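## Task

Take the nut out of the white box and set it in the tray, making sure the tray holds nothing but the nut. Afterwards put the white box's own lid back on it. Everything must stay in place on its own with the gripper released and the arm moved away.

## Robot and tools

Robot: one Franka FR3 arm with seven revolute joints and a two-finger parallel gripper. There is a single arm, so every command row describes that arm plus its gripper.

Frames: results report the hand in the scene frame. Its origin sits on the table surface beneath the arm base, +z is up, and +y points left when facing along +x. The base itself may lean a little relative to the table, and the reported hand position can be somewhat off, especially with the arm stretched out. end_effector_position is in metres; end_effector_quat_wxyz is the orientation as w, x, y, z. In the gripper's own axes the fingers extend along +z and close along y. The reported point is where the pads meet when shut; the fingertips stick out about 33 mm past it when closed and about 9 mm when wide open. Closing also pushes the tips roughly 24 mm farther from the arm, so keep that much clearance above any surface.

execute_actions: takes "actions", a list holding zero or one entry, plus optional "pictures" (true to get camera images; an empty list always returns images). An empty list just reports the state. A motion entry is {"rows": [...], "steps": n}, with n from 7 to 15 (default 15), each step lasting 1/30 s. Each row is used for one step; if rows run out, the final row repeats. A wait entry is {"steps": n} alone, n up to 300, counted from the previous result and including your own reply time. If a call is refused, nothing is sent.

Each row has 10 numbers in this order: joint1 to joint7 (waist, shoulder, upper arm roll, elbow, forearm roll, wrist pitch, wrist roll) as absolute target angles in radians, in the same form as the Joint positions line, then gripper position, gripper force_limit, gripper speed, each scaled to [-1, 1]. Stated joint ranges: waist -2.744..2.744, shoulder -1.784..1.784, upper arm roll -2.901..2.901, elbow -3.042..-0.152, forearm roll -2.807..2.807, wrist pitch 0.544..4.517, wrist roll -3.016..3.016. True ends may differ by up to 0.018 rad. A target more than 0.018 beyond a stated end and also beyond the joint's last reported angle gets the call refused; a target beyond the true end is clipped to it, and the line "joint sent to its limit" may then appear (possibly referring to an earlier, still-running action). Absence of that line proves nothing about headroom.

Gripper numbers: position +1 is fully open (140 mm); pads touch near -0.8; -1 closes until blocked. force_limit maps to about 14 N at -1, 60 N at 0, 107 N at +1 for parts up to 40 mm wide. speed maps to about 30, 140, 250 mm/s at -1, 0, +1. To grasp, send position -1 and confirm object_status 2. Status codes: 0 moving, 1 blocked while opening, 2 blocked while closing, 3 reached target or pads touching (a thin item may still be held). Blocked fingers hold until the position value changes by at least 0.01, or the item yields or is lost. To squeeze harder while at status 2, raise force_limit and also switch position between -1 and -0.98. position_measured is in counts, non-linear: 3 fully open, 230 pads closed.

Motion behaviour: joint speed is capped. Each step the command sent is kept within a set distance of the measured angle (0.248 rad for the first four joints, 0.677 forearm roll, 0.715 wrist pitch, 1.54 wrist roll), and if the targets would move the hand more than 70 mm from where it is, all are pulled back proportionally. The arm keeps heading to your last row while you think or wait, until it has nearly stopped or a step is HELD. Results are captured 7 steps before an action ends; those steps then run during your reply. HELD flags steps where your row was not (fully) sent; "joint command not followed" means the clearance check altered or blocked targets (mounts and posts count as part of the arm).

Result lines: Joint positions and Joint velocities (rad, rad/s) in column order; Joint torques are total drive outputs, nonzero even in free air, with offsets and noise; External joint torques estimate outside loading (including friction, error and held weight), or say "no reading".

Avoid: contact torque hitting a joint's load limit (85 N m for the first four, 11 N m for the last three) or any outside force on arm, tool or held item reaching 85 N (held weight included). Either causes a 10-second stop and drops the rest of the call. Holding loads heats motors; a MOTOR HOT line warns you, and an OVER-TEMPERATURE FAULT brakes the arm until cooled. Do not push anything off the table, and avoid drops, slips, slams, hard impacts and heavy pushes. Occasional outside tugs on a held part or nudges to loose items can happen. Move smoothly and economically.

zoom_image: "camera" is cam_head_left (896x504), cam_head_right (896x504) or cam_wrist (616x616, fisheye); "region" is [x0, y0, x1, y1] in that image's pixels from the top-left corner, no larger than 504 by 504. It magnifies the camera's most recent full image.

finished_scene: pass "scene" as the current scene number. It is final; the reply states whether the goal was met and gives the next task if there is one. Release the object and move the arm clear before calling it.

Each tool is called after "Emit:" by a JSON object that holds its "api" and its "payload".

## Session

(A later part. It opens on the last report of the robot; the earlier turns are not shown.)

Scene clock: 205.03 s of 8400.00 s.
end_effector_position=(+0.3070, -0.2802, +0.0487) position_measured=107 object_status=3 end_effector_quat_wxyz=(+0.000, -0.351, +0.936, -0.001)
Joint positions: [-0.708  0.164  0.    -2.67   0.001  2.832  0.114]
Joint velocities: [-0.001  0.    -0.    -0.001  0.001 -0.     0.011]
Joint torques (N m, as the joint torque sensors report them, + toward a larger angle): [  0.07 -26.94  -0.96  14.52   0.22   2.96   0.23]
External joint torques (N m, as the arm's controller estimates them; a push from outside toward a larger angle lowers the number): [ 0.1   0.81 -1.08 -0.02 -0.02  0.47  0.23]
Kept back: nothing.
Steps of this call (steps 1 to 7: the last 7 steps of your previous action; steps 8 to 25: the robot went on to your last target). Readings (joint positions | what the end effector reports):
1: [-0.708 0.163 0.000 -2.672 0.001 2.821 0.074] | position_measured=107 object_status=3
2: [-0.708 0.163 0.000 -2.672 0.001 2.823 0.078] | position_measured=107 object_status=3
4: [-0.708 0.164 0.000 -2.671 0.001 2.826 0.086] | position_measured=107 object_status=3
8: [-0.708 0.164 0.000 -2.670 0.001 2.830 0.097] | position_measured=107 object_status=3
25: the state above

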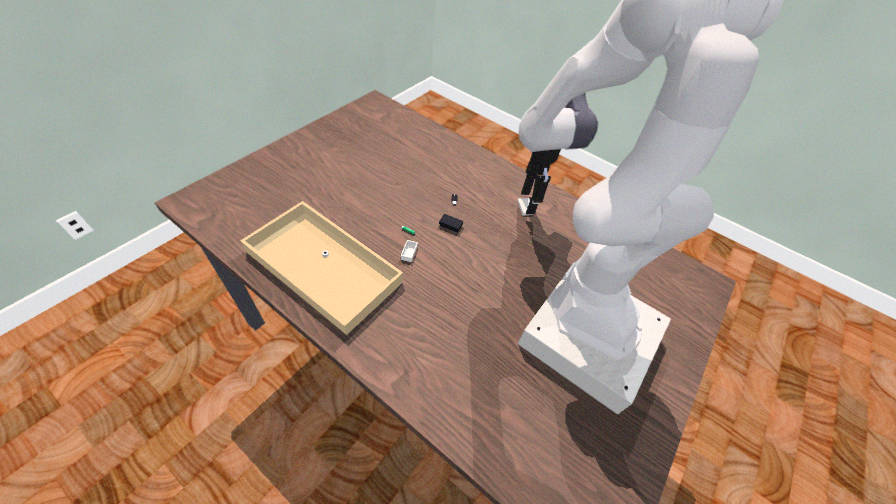

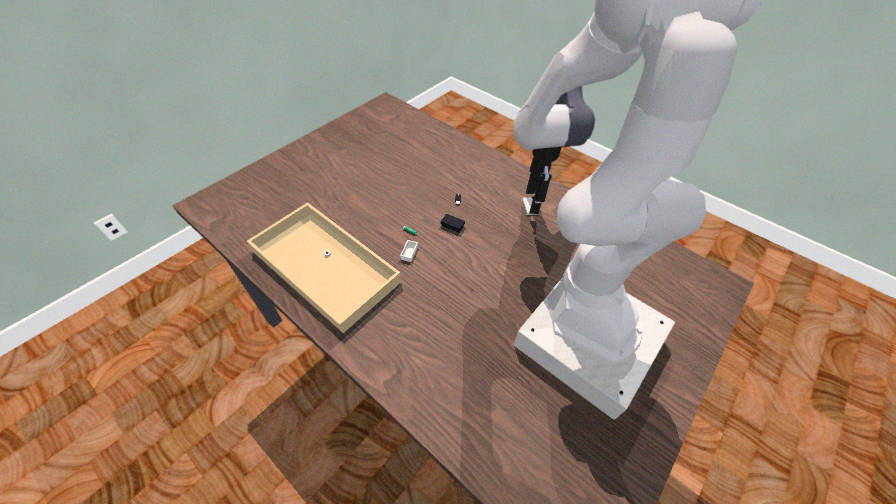

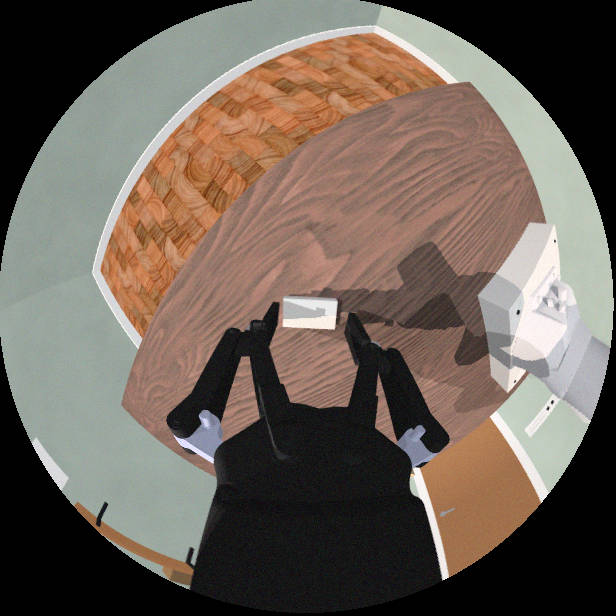

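Emit:
{"api": "execute_actions", "payload": {"actions": [{"rows":[[-0.722,0.165,0,-2.668,0,2.85,0.14,0.18,-0.4,0],[-0.722,0.165,0,-2.668,0,2.86,0.14,0.18,-0.4,0],[-0.722,0.18,0,-2.668,0,2.87,0.14,0.18,-0.4,0],[-0.722,0.195,0,-2.668,0,2.875,0.14,0.18,-0.4,0],[-0.722,0.206,0,-2.668,0,2.876,0.14,0.18,-0.4,0]],"steps":15}]}}

Emit:
{"api": "execute_actions", "payload": {"actions": [{"steps":22}], "pictures": true}}

Emit:
{"api": "zoom_image", "payload": {"camera": "cam_wrist", "region": [230,240,390,400]}}

Scene clock: 205.80 s of 8400.00 s.
end_effector_position=(+0.3019, -0.2821, +0.0367) position_measured=107 object_status=3 end_effector_quat_wxyz=(-0.001, -0.339, +0.941, +0.001)
Joint positions: [-0.719  0.2    0.001 -2.668  0.001  2.862  0.128]
Joint velocities: [-0.005  0.104  0.001 -0.003  0.     0.056  0.029]
Joint torques (N m, as the joint torque sensors report them, + toward a larger angle): [ -0.62 -29.17  -0.12  12.54   0.16   3.31   0.1 ]
External joint torques (N m, as the arm's controller estimates them; a push from outside toward a larger angle lowers the number): [-0.73  1.7  -0.45 -2.75 -0.03  0.53  0.1 ]
Steps of this call (steps 1 to 15: the robot went on to your last target; steps 16 to 23: the first 8 steps of this action). Readings (joint positions | what the end effector reports):
16: [-0.709 0.164 0.001 -2.670 0.001 2.834 0.118] | position_measured=107 object_status=3
17: [-0.712 0.164 0.001 -2.670 0.001 2.838 0.120] | position_measured=107 object_status=3
19: [-0.717 0.171 0.001 -2.668 0.001 2.849 0.123] | position_measured=107 object_status=3
23: the state above

Scene clock: 206.53 s of 8400.00 s.
end_effector_position=(+0.3032, -0.2834, +0.0359) position_measured=107 object_status=3 end_effector_quat_wxyz=(+0.001, -0.335, +0.942, -0.002)
Joint positions: [-0.719  0.204  0.001 -2.668  0.001  2.873  0.136]
Joint velocities: [ 0.001  0.001 -0.     0.001  0.     0.001  0.002]
Joint torques (N m, as the joint torque sensors report them, + toward a larger angle): [ -0.7  -27.26  -0.08  12.63   0.26   2.88  -0.07]
External joint torques (N m, as the arm's controller estimates them; a push from outside toward a larger angle lowers the number): [-0.68  1.07 -0.25 -1.22  0.05  0.38 -0.07]
Kept back: nothing.
Steps of this call (steps 1 to 7: the last 7 steps of your previous action; steps 8 to 22: the robot went on to your last target). Readings (joint positions | what the end effector reports):
1: [-0.719 0.202 0.001 -2.668 0.001 2.864 0.129] | position_measured=107 object_status=3
2: [-0.719 0.204 0.001 -2.668 0.001 2.866 0.130] | position_measured=107 object_status=3
4: [-0.719 0.204 0.001 -2.668 0.001 2.868 0.131] | position_measured=107 object_status=3
8: [-0.719 0.204 0.001 -2.668 0.001 2.871 0.133] | position_measured=107 object_status=3
22: the state above

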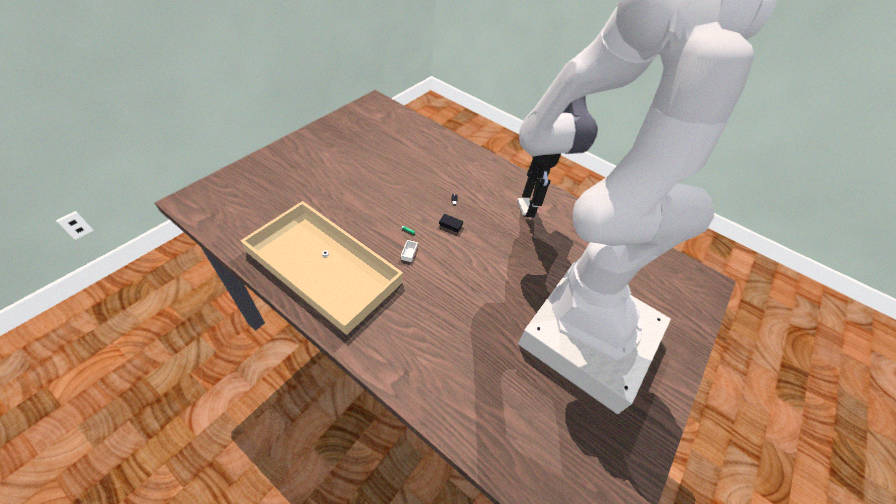

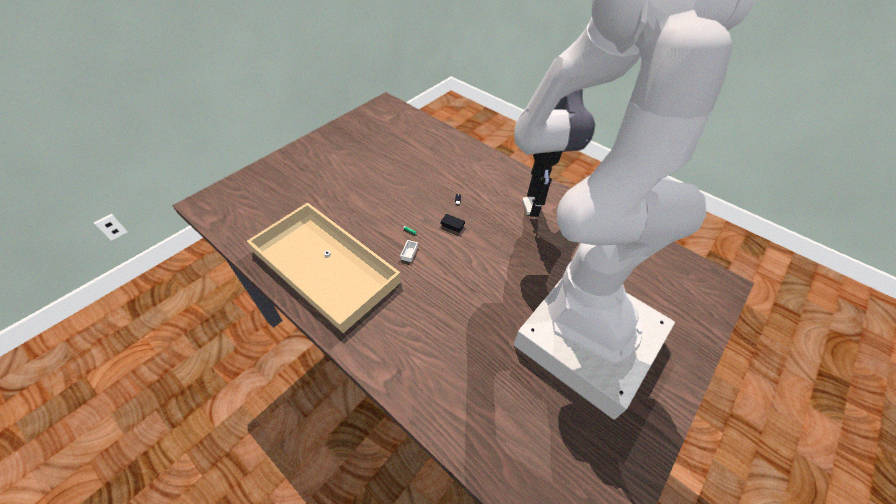

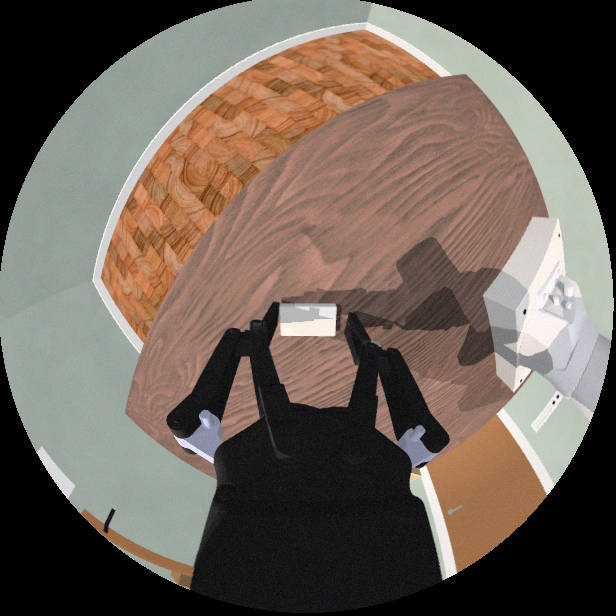

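Region (230, 240, 390, 400) of cam_wrist's 616x616 image, scaled by 3.150, with more detail than that image has.

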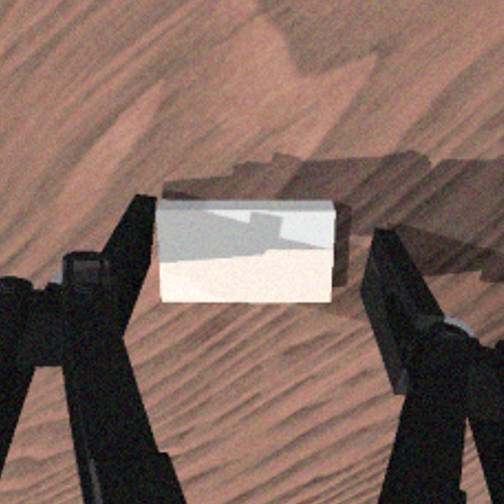

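Emit:
{"api": "execute_actions", "payload": {"actions": [{"rows":[[-0.737,0.206,0,-2.668,0,2.876,0.125,0.18,-0.3,0]],"steps":15}]}}

Emit:
{"api": "execute_actions", "payload": {"actions": [{"steps":10}]}}

Emit:
{"api": "execute_actions", "payload": {"actions": [{"rows":[[-0.737,0.206,0,-2.668,0,2.876,0.125,-1,-0.3,-0.6]],"steps":15}]}}

Emit:
{"api": "execute_actions", "payload": {"actions": [{"steps":15}], "pictures": true}}

Emit:
{"api": "zoom_image", "payload": {"camera": "cam_wrist", "region": [230,240,390,400]}}

Scene clock: 207.13 s of 8400.00 s.
end_effector_position=(+0.2990, -0.2880, +0.0359) position_measured=107 object_status=3 end_effector_quat_wxyz=(+0.001, -0.330, +0.944, -0.002)
Joint positions: [-0.734  0.204  0.    -2.668  0.001  2.874  0.132]
Joint velocities: [-0.003  0.    -0.001 -0.    -0.001  0.002 -0.012]
Joint torques (N m, as the joint torque sensors report them, + toward a larger angle): [  0.19 -26.88   0.34  12.52   0.2    2.84  -0.13]
External joint torques (N m, as the arm's controller estimates them; a push from outside toward a larger angle lowers the number): [ 0.14  1.54  0.06 -1.35  0.    0.34 -0.13]
Steps of this call (steps 1 to 10: the robot went on to your last target; steps 11 to 18: the first 8 steps of this action). Readings (joint positions | what the end effector reports):
11: [-0.722 0.204 0.001 -2.668 0.001 2.874 0.136] | position_measured=107 object_status=3
12: [-0.725 0.204 0.001 -2.668 0.001 2.874 0.135] | position_measured=107 object_status=3
14: [-0.731 0.204 0.001 -2.668 0.001 2.874 0.134] | position_measured=107 object_status=3
18: the state above

Scene clock: 207.47 s of 8400.00 s.
end_effector_position=(+0.2989, -0.2880, +0.0358) position_measured=107 object_status=3 end_effector_quat_wxyz=(+0.001, -0.331, +0.944, -0.002)
Joint positions: [-0.734  0.205  0.    -2.668  0.001  2.874  0.129]
Joint velocities: [ 0.    -0.    -0.001  0.    -0.001 -0.    -0.006]
Joint torques (N m, as the joint torque sensors report them, + toward a larger angle): [ -1.09 -27.27  -0.16  12.3    0.2    2.87  -0.16]
External joint torques (N m, as the arm's controller estimates them; a push from outside toward a larger angle lowers the number): [-1.02  1.15 -0.28 -1.62 -0.02  0.36 -0.16]
Kept back: nothing.
Steps of this call (steps 1 to 7: the last 7 steps of your previous action; steps 8 to 10: the robot went on to your last target). Readings (joint positions | what the end effector reports):
1: [-0.734 0.204 0.000 -2.668 0.001 2.874 0.131] | position_measured=107 object_status=3
2: [-0.734 0.204 0.000 -2.668 0.001 2.874 0.131] | position_measured=107 object_status=3
4: [-0.734 0.204 0.000 -2.668 0.001 2.874 0.131] | position_measured=107 object_status=3
8: [-0.734 0.204 0.000 -2.668 0.001 2.874 0.130] | position_measured=107 object_status=3
10: the state above

Scene clock: 207.73 s of 8400.00 s.
end_effector_position=(+0.2995, -0.2886, +0.0366) position_measured=134 object_status=0 end_effector_quat_wxyz=(+0.001, -0.331, +0.944, -0.003)
Joint positions: [-0.734  0.203  0.    -2.668  0.001  2.874  0.129]
Joint velocities: [-0.    -0.031 -0.001  0.004  0.001  0.007 -0.002]
Joint torques (N m, as the joint torque sensors report them, + toward a larger angle): [ -0.51 -24.34  -0.52  12.1    0.29   2.62  -0.21]
External joint torques (N m, as the arm's controller estimates them; a push from outside toward a larger angle lowers the number): [-0.52  4.08 -0.72 -1.75  0.07  0.18 -0.19]
Steps of this call (steps 1 to 8: the first 8 steps of this action). Readings (joint positions | what the end effector reports):
1: [-0.734 0.205 0.000 -2.668 0.001 2.874 0.129] | position_measured=107 object_status=0
2: [-0.734 0.205 0.000 -2.668 0.001 2.874 0.129] | position_measured=110 object_status=0
4: [-0.734 0.205 0.000 -2.668 0.001 2.874 0.129] | position_measured=118 object_status=0
8: the state above

Scene clock: 208.23 s of 8400.00 s.
end_effector_position=(+0.2996, -0.2887, +0.0367) position_measured=139 object_status=2 end_effector_quat_wxyz=(+0.001, -0.331, +0.944, -0.003)
Joint positions: [-0.734  0.203  0.    -2.668  0.001  2.874  0.128]
Joint velocities: [-0.    -0.001  0.001  0.001  0.    -0.    -0.001]
Joint torques (N m, as the joint torque sensors report them, + toward a larger angle): [ -0.41 -26.13  -0.81  12.53   0.27   2.87  -0.25]
External joint torques (N m, as the arm's controller estimates them; a push from outside toward a larger angle lowers the number): [-0.4   2.31 -0.99 -1.43  0.05  0.35 -0.25]
Kept back: nothing.
Steps of this call (steps 1 to 7: the last 7 steps of your previous action; steps 8 to 15: the robot went on to your last target). Readings (joint positions | what the end effector reports):
1: [-0.734 0.203 0.000 -2.668 0.001 2.874 0.128] | position_measured=138 object_status=0
2: [-0.734 0.203 0.000 -2.668 0.001 2.874 0.128] | position_measured=139 object_status=0
4: [-0.734 0.203 0.000 -2.668 0.001 2.874 0.128] | position_measured=139 object_status=0
8: [-0.734 0.203 0.000 -2.668 0.001 2.874 0.128] | position_measured=139 object_status=2
15: the state above
The arm was judged still, so your last target was given up. Only a new action makes it travel on or press farther. Fingers that are still opening or closing keep moving.

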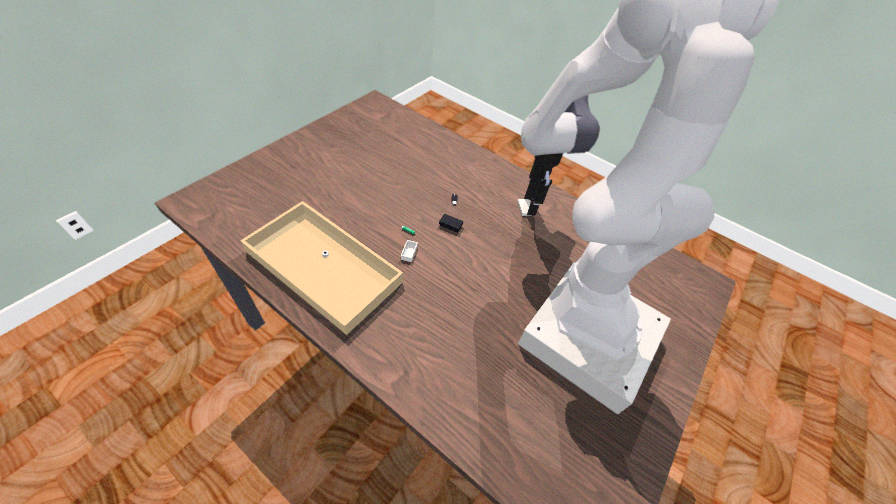

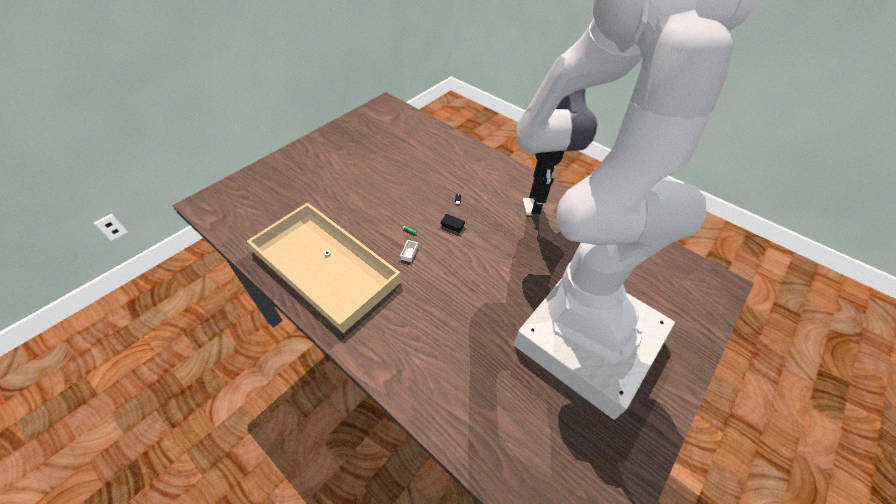

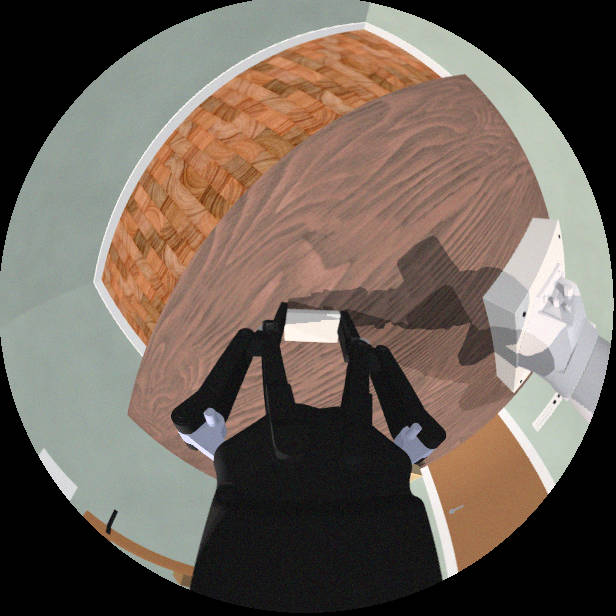

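Region (230, 240, 390, 400) of cam_wrist's 616x616 image, scaled by 3.150, with more detail than that image has.

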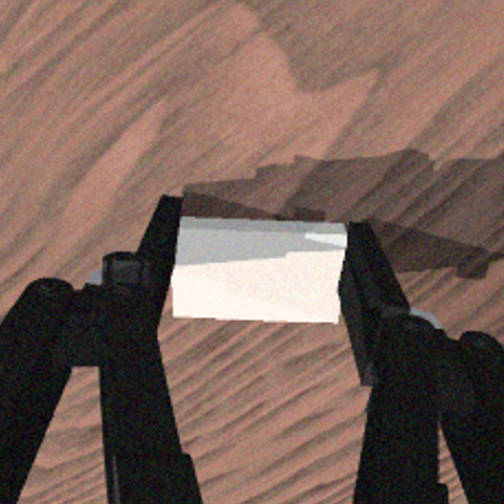

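Emit:
{"api": "execute_actions", "payload": {"actions": [{"rows":[[-0.737,0.19,0,-2.668,0,2.855,0.128,-1,-0.3,-0.6],[-0.737,0.16,0,-2.668,0,2.825,0.128,-1,-0.3,-0.6],[-0.737,0.1,0,-2.66,0,2.76,0.128,-1,-0.3,-0.6],[-0.737,0.03,0,-2.63,0,2.66,0.3,-1,-0.3,-0.6],[-0.737,0.0,0,-2.58,0,2.58,0.6,-1,-0.3,-0.6],[-0.7,0.0,0,-2.52,0,2.52,1.0,-1,-0.3,-0.6],[-0.6,0.02,0,-2.48,0,2.5,1.575,-1,-0.3,-0.6]],"steps":15}]}}

Emit:
{"api": "execute_actions", "payload": {"actions": [{"rows":[[-0.4,0.02,0,-2.48,0,2.5,1.575,-1,-0.3,-0.6],[-0.2,0.02,0,-2.48,0,2.5,1.575,-1,-0.3,-0.6],[0,0.02,0,-2.48,0,2.5,1.575,-1,-0.3,-0.6],[0.15,0.02,0,-2.48,0,2.5,1.575,-1,-0.3,-0.6],[0.263,0.03,0,-2.49,0,2.52,1.575,-1,-0.3,-0.6]],"steps":15}]}}

Emit:
{"api": "execute_actions", "payload": {"actions": [{"steps":15}]}}

Emit:
{"api": "execute_actions", "payload": {"actions": [{"rows":[[0.263,0.08,0,-2.502,0,2.62,1.575,-1,-0.3,-0.6],[0.263,0.13,0,-2.502,0,2.68,1.575,-1,-0.3,-0.6],[0.263,0.17,0,-2.502,0,2.697,1.575,-1,-0.3,-0.6],[0.263,0.195,0,-2.502,0,2.697,1.575,-1,-0.3,-0.6]],"steps":15}]}}

Emit:
{"api": "execute_actions", "payload": {"actions": [{"steps":25}], "pictures": true}}

Emit:
{"api": "zoom_image", "payload": {"camera": "cam_wrist", "region": [230,220,390,380]}}

Scene clock: 209.37 s of 8400.00 s.
end_effector_position=(+0.3617, -0.3199, +0.1311) position_measured=139 object_status=2 end_effector_quat_wxyz=(+0.027, -0.183, +0.982, -0.035)
Joint positions: [-0.681  0.038 -0.01  -2.544  0.001  2.668  0.478]
Joint velocities: [ 0.871 -0.368  0.033  0.986 -0.    -0.914  3.622]
Joint torques (N m, as the joint torque sensors report them, + toward a larger angle): [  6.64 -20.12   4.94   6.95   0.32   0.38   0.69]
External joint torques (N m, as the arm's controller estimates them; a push from outside toward a larger angle lowers the number): [ 2.39 -1.06 -0.62  0.17  0.62 -0.38  0.7 ]
Steps of this call (steps 1 to 26: nothing new was sent; steps 27 to 34: the first 8 steps of this action). Readings (joint positions | what the end effector reports):
27: [-0.734 0.201 0.000 -2.668 0.001 2.872 0.128] | position_measured=139 object_status=2
28: [-0.734 0.194 0.000 -2.669 0.001 2.864 0.128] | position_measured=139 object_status=2
30: [-0.734 0.144 0.000 -2.666 0.001 2.813 0.142] | position_measured=139 object_status=2
34: the state above

Scene clock: 209.87 s of 8400.00 s.
end_effector_position=(+0.4537, -0.1557, +0.1475) position_measured=139 object_status=2 end_effector_quat_wxyz=(+0.012, +0.013, +1.000, -0.005)
Joint positions: [-0.292  0.023 -0.006 -2.482  0.001  2.529  1.264]
Joint velocities: [ 1.246  0.036  0.08  -0.008 -0.    -0.011  0.551]
Joint torques (N m, as the joint torque sensors report them, + toward a larger angle): [ -0.52 -28.19  -3.54  16.38   0.39   2.07   0.2 ]
External joint torques (N m, as the arm's controller estimates them; a push from outside toward a larger angle lowers the number): [ 2.73  0.98 -1.03 -2.44 -0.05 -0.25  0.2 ]
Steps of this call (steps 1 to 7: the last 7 steps of your previous action; steps 8 to 15: the first 8 steps of this action). Readings (joint positions | what the end effector reports):
8: [-0.578 0.017 -0.009 -2.482 0.001 2.541 1.105] | position_measured=139 object_status=2
9: [-0.542 0.018 -0.013 -2.482 0.001 2.537 1.133] | position_measured=139 object_status=2
11: [-0.462 0.018 -0.012 -2.482 0.001 2.531 1.182] | position_measured=139 object_status=2
15: the state above

Scene clock: 210.37 s of 8400.00 s.
end_effector_position=(+0.4608, +0.1107, +0.1418) position_measured=139 object_status=2 end_effector_quat_wxyz=(+0.005, -0.162, +0.987, -0.001)
Joint positions: [ 0.258  0.028  0.01  -2.487  0.001  2.524  1.479]
Joint velocities: [ 0.139  0.001 -0.018 -0.013  0.    -0.014  0.307]
Joint torques (N m, as the joint torque sensors report them, + toward a larger angle): [ -3.8  -27.21  -5.06  18.1    0.32   2.2    0.08]
External joint torques (N m, as the arm's controller estimates them; a push from outside toward a larger angle lowers the number): [ 1.44  1.27  0.45 -1.86 -0.43 -0.3   0.09]
Kept back: nothing.
Steps of this call (steps 1 to 7: the last 7 steps of your previous action; steps 8 to 15: the robot went on to your last target). Readings (joint positions | what the end effector reports):
1: [-0.249 0.024 -0.005 -2.483 0.001 2.529 1.282] | position_measured=139 object_status=2
2: [-0.205 0.025 -0.004 -2.483 0.001 2.529 1.299] | position_measured=139 object_status=2
4: [-0.118 0.026 -0.003 -2.483 0.001 2.528 1.330] | position_measured=139 object_status=2
8: [0.059 0.028 -0.002 -2.483 0.001 2.528 1.383] | position_measured=139 object_status=2
15: the state above

Scene clock: 210.63 s of 8400.00 s.
end_effector_position=(+0.4431, +0.1041, +0.0709) position_measured=139 object_status=2 end_effector_quat_wxyz=(-0.021, -0.133, +0.991, -0.003)
Joint positions: [ 0.262  0.19   0.001 -2.505  0.001  2.652  1.533]
Joint velocities: [-0.     0.184 -0.004 -0.034  0.002  0.219  0.128]
Joint torques (N m, as the joint torque sensors report them, + toward a larger angle): [  1.61 -37.9   -1.4   19.78   0.21   3.7    0.12]
External joint torques (N m, as the arm's controller estimates them; a push from outside toward a larger angle lowers the number): [ 1.59  0.88 -1.58 -1.97 -0.17  0.48  0.12]
Steps of this call (steps 1 to 8: the first 8 steps of this action). Readings (joint positions | what the end effector reports):
1: [0.261 0.034 0.009 -2.488 0.001 2.538 1.489] | position_measured=139 object_status=2
2: [0.262 0.053 0.007 -2.488 0.001 2.563 1.497] | position_measured=139 object_status=2
4: [0.262 0.116 0.004 -2.490 0.001 2.608 1.512] | position_measured=139 object_status=2
8: the state above

Scene clock: 211.47 s of 8400.00 s.
end_effector_position=(+0.4551, +0.1067, +0.0722) position_measured=139 object_status=2 end_effector_quat_wxyz=(-0.002, -0.115, +0.993, -0.001)
Joint positions: [ 0.262  0.196  0.001 -2.504  0.001  2.694  1.569]
Joint velocities: [-0.001  0.    -0.    -0.002 -0.     0.003  0.009]
Joint torques (N m, as the joint torque sensors report them, + toward a larger angle): [  1.1  -31.1   -1.44  16.58   0.14   2.93   0.13]
External joint torques (N m, as the arm's controller estimates them; a push from outside toward a larger angle lowers the number): [ 1.24 -0.05 -1.5  -0.18 -0.22  0.53  0.13]
Kept back: nothing.
Steps of this call (steps 1 to 7: the last 7 steps of your previous action; steps 8 to 25: the robot went on to your last target). Readings (joint positions | what the end effector reports):
1: [0.262 0.194 0.001 -2.505 0.001 2.659 1.537] | position_measured=139 object_status=2
2: [0.262 0.196 0.001 -2.505 0.001 2.665 1.541] | position_measured=139 object_status=2
4: [0.262 0.196 0.001 -2.505 0.001 2.674 1.547] | position_measured=139 object_status=2
8: [0.262 0.196 0.001 -2.504 0.001 2.686 1.556] | position_measured=139 object_status=2
25: the state above

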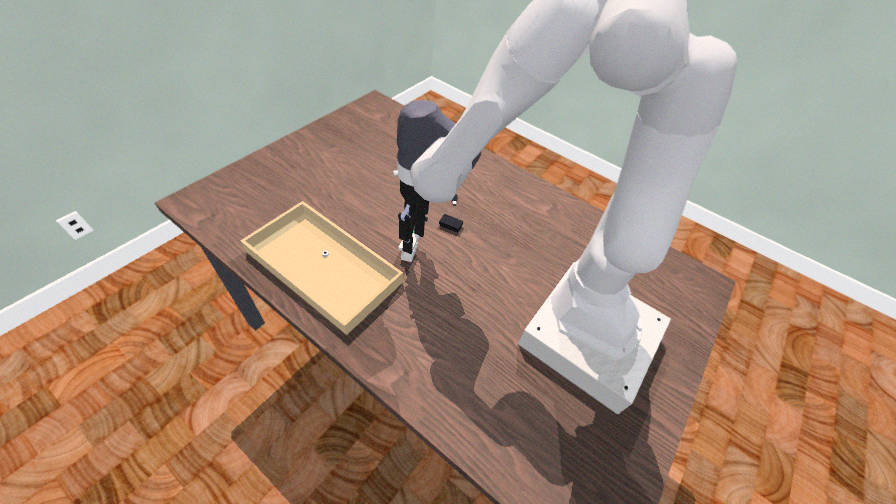

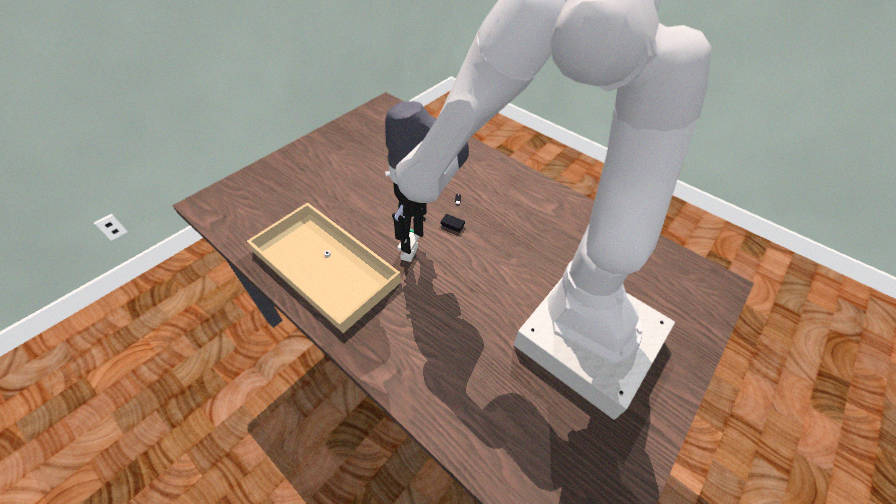

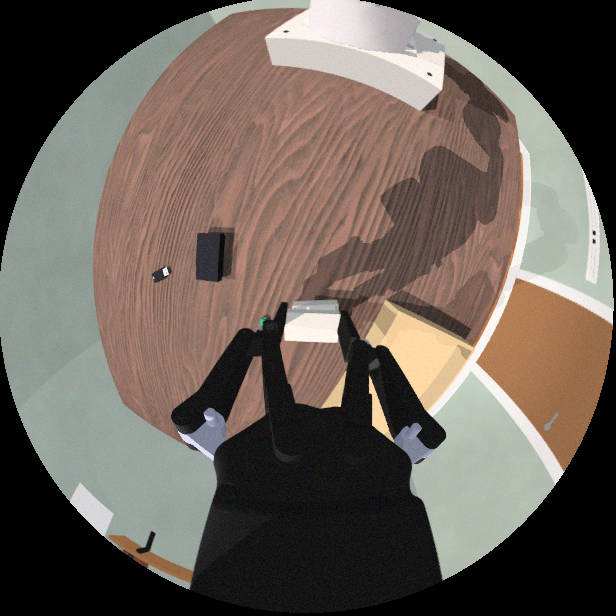

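Region (230, 220, 390, 380) of cam_wrist's 616x616 image, scaled by 3.150, with more detail than that image has.

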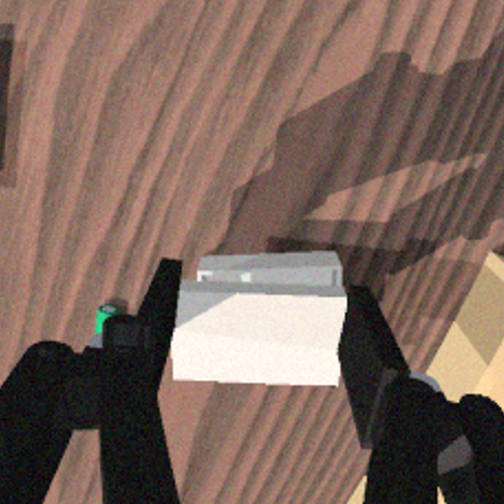

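Emit:
{"api": "execute_actions", "payload": {"actions": [{"rows":[[0.263,0.12,0,-2.49,0,2.605,1.575,-1,-0.3,-0.6]],"steps":15}]}}

Emit:
{"api": "execute_actions", "payload": {"actions": [{"steps":30}], "pictures": true}}

Emit:
{"api": "zoom_image", "payload": {"camera": "cam_wrist", "region": [240,230,380,370]}}

Scene clock: 212.23 s of 8400.00 s.
end_effector_position=(+0.4666, +0.1095, +0.1068) position_measured=139 object_status=2 end_effector_quat_wxyz=(+0.009, -0.114, +0.993, -0.000)
Joint positions: [ 0.262  0.12   0.001 -2.489  0.001  2.627  1.571]
Joint velocities: [-0.001 -0.011  0.     0.001  0.    -0.115  0.001]
Joint torques (N m, as the joint torque sensors report them, + toward a larger angle): [  1.23 -28.57  -0.23  16.72   0.28   2.02   0.14]
External joint torques (N m, as the arm's controller estimates them; a push from outside toward a larger angle lowers the number): [ 1.29  0.08 -0.28 -0.43 -0.14 -0.34  0.15]
Steps of this call (steps 1 to 15: the robot went on to your last target; steps 16 to 23: the first 8 steps of this action). Readings (joint positions | what the end effector reports):
16: [0.262 0.187 0.001 -2.505 0.001 2.680 1.571] | position_measured=139 object_status=2
17: [0.262 0.169 0.001 -2.503 0.001 2.666 1.571] | position_measured=139 object_status=2
19: [0.262 0.138 0.001 -2.495 0.001 2.647 1.571] | position_measured=139 object_status=2
23: the state above

Scene clock: 213.23 s of 8400.00 s.
end_effector_position=(+0.4605, +0.1080, +0.1051) position_measured=139 object_status=2 end_effector_quat_wxyz=(-0.000, -0.114, +0.994, -0.001)
Joint positions: [ 0.262  0.12   0.001 -2.489  0.001  2.607  1.572]
Joint velocities: [0.    0.001 0.    0.    0.    0.    0.001]
Joint torques (N m, as the joint torque sensors report them, + toward a larger angle): [  0.42 -29.98  -1.36  16.79   0.23   2.19   0.04]
External joint torques (N m, as the arm's controller estimates them; a push from outside toward a larger angle lowers the number): [ 0.47  0.05 -1.42 -1.46 -0.18 -0.23  0.04]
Kept back: nothing.
Steps of this call (steps 1 to 7: the last 7 steps of your previous action; steps 8 to 30: the robot went on to your last target). Readings (joint positions | what the end effector reports):
1: [0.262 0.120 0.001 -2.489 0.001 2.624 1.572] | position_measured=139 object_status=2
2: [0.262 0.120 0.001 -2.489 0.001 2.621 1.572] | position_measured=139 object_status=2
4: [0.262 0.120 0.001 -2.489 0.001 2.616 1.572] | position_measured=139 object_status=2
8: [0.262 0.120 0.001 -2.489 0.001 2.611 1.572] | position_measured=139 object_status=2
30: the state above
The arm was judged still, so your last target was given up. Only a new action makes it travel on or press farther. Fingers that are still opening or closing keep moving.

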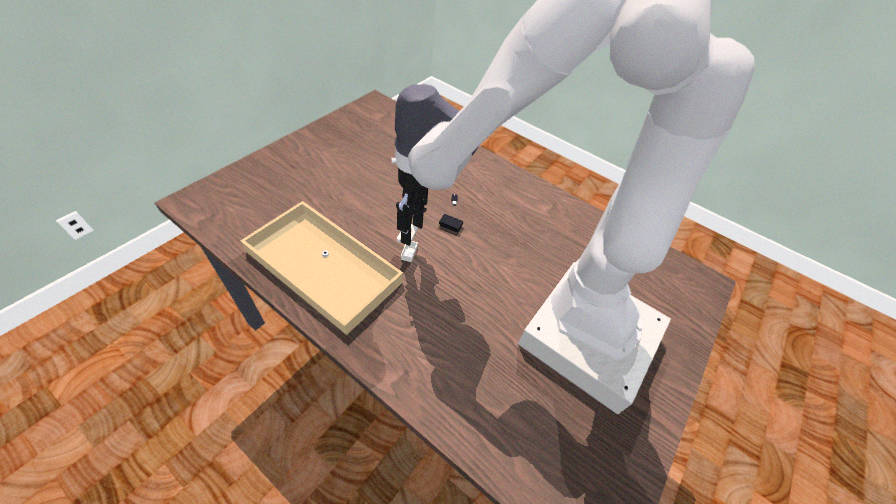

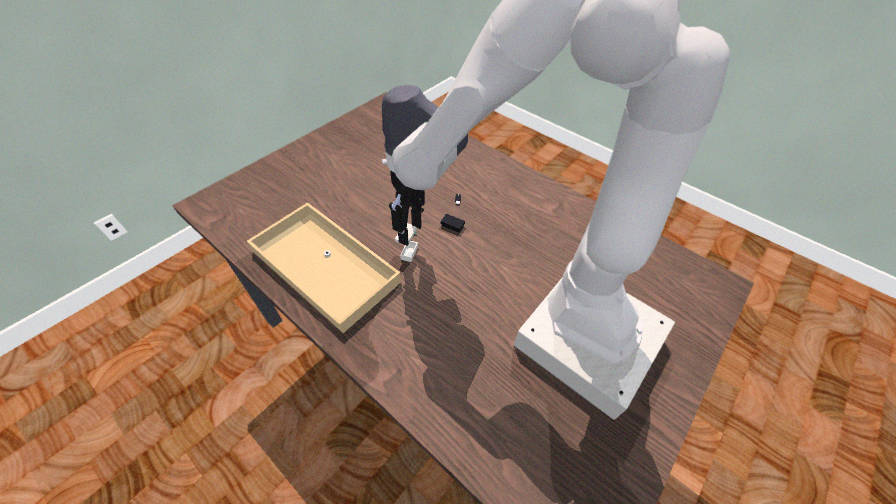

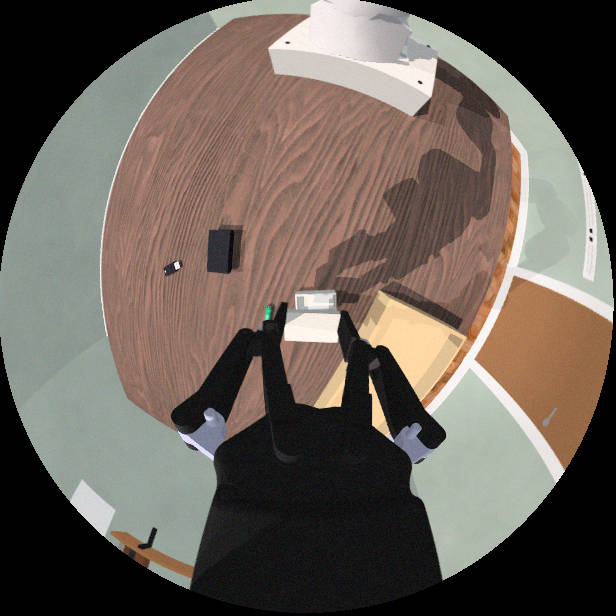

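Region (240, 230, 380, 370) of cam_wrist's 616x616 image, scaled by 3.600, with more detail than that image has.

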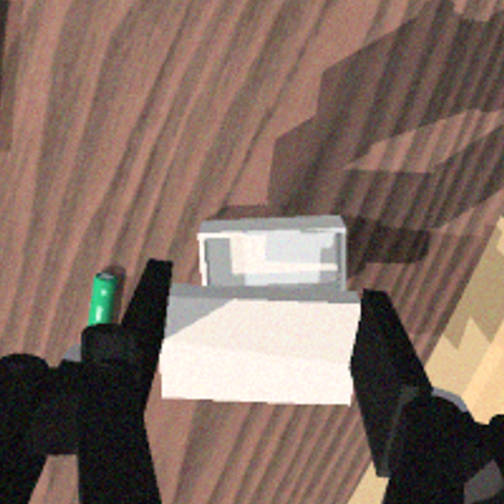

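Emit:
{"api": "execute_actions", "payload": {"actions": [{"rows":[[0.272,0.15,0,-2.489,0,2.66,1.51,-1,-0.3,-0.6],[0.272,0.19,0,-2.489,0,2.7,1.51,-1,-0.3,-0.6],[0.272,0.22,0,-2.489,0,2.715,1.51,-1,-0.3,-0.6],[0.272,0.234,0,-2.489,0,2.717,1.51,-1,-0.3,-0.6]],"steps":15}]}}

Emit:
{"api": "execute_actions", "payload": {"actions": [{"steps":30}], "pictures": true}}

Emit:
{"api": "zoom_image", "payload": {"camera": "cam_wrist", "region": [240,230,380,370]}}

Emit:
{"api": "zoom_image", "payload": {"camera": "cam_head_left", "region": [370,200,450,280]}}

Scene clock: 214.17 s of 8400.00 s.
end_effector_position=(+0.4485, +0.1082, +0.0595) position_measured=139 object_status=2 end_effector_quat_wxyz=(-0.017, -0.134, +0.991, -0.003)
Joint positions: [ 0.269  0.23   0.    -2.491  0.001  2.687  1.538]
Joint velocities: [ 0.002  0.124  0.001 -0.01   0.001  0.142 -0.084]
Joint torques (N m, as the joint torque sensors report them, + toward a larger angle): [  2.68 -35.27  -0.14  16.39   0.2    3.4   -0.22]
External joint torques (N m, as the arm's controller estimates them; a push from outside toward a larger angle lowers the number): [ 2.81  1.82 -0.23 -3.18 -0.16  0.48 -0.23]
Steps of this call (steps 1 to 20: nothing new was sent; steps 21 to 28: the first 8 steps of this action). Readings (joint positions | what the end effector reports):
21: [0.263 0.124 0.000 -2.489 0.001 2.615 1.567] | position_measured=139 object_status=2
22: [0.265 0.136 0.000 -2.487 0.001 2.629 1.561] | position_measured=139 object_status=2
24: [0.268 0.179 0.000 -2.485 0.001 2.659 1.552] | position_measured=139 object_status=2
28: the state above

Scene clock: 215.17 s of 8400.00 s.
end_effector_position=(+0.4560, +0.1101, +0.0602) position_measured=139 object_status=2 end_effector_quat_wxyz=(-0.005, -0.146, +0.989, -0.002)
Joint positions: [ 0.269  0.234  0.    -2.491  0.001  2.714  1.514]
Joint velocities: [ 0.001  0.    -0.     0.001  0.    -0.    -0.003]
Joint torques (N m, as the joint torque sensors report them, + toward a larger angle): [  2.12 -30.9   -0.29  16.5    0.16   2.85  -0.3 ]
External joint torques (N m, as the arm's controller estimates them; a push from outside toward a larger angle lowers the number): [ 2.17  0.89 -0.47  0.18 -0.17  0.46 -0.3 ]
Kept back: nothing.
Steps of this call (steps 1 to 7: the last 7 steps of your previous action; steps 8 to 30: the robot went on to your last target). Readings (joint positions | what the end effector reports):
1: [0.269 0.233 0.000 -2.491 0.001 2.691 1.536] | position_measured=139 object_status=2
2: [0.269 0.234 0.000 -2.491 0.001 2.695 1.533] | position_measured=139 object_status=2
4: [0.269 0.234 0.000 -2.491 0.001 2.702 1.529] | position_measured=139 object_status=2
8: [0.269 0.234 0.000 -2.491 0.001 2.709 1.524] | position_measured=139 object_status=2
30: the state above
The arm was judged still, so your last target was given up. Only a new action makes it travel on or press farther. Fingers that are still opening or closing keep moving.

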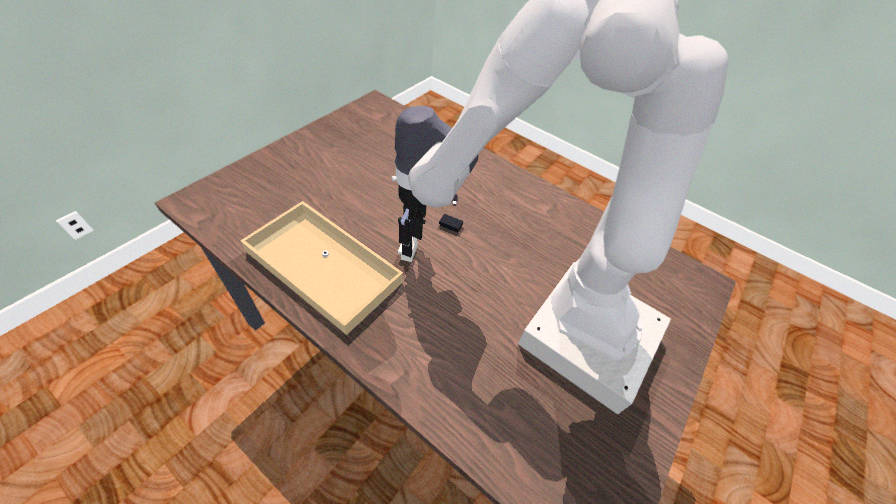

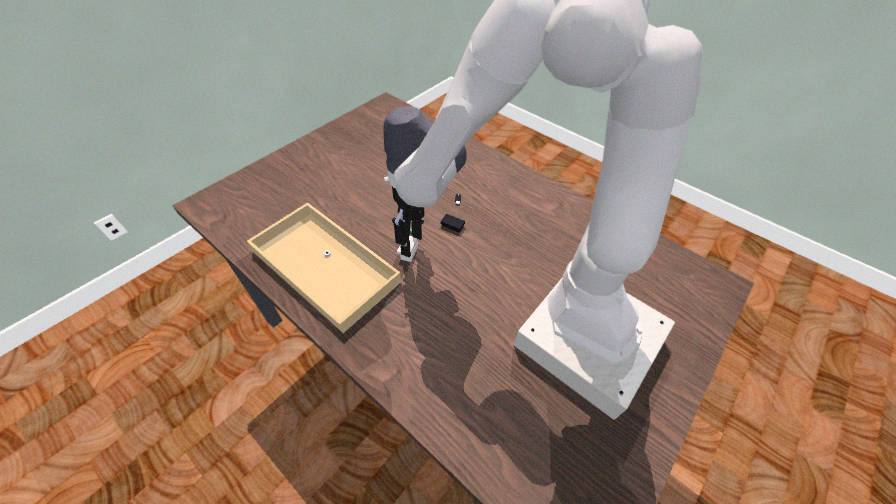

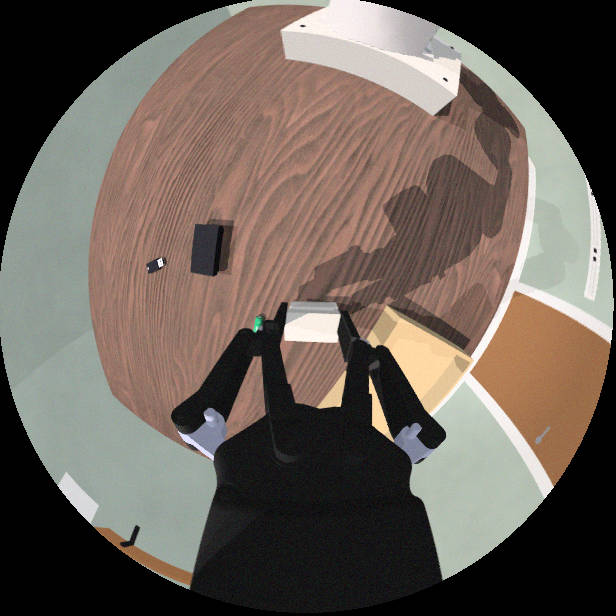

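Region (240, 230, 380, 370) of cam_wrist's 616x616 image, scaled by 3.600, with more detail than that image has.

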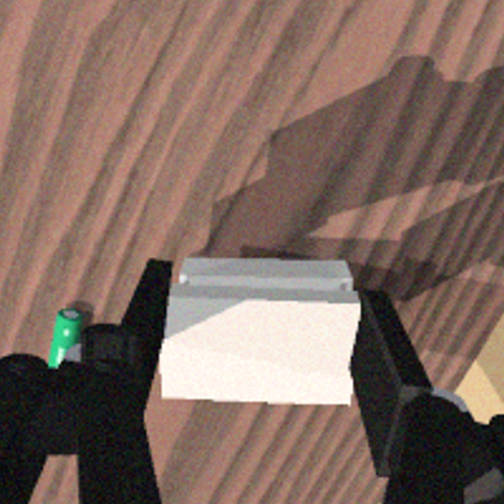

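Region (370, 200, 450, 280) of cam_head_left's 896x504 image, scaled by 6.300, with more detail than that image has.

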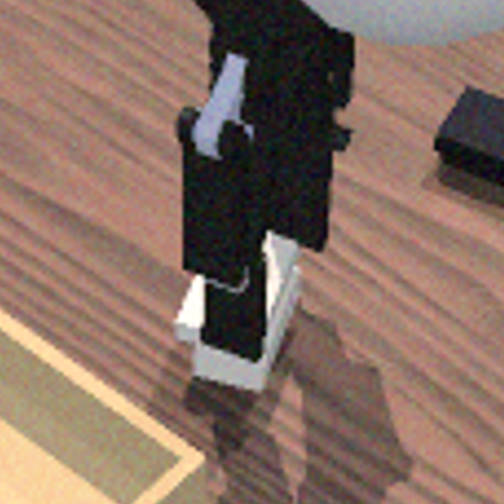

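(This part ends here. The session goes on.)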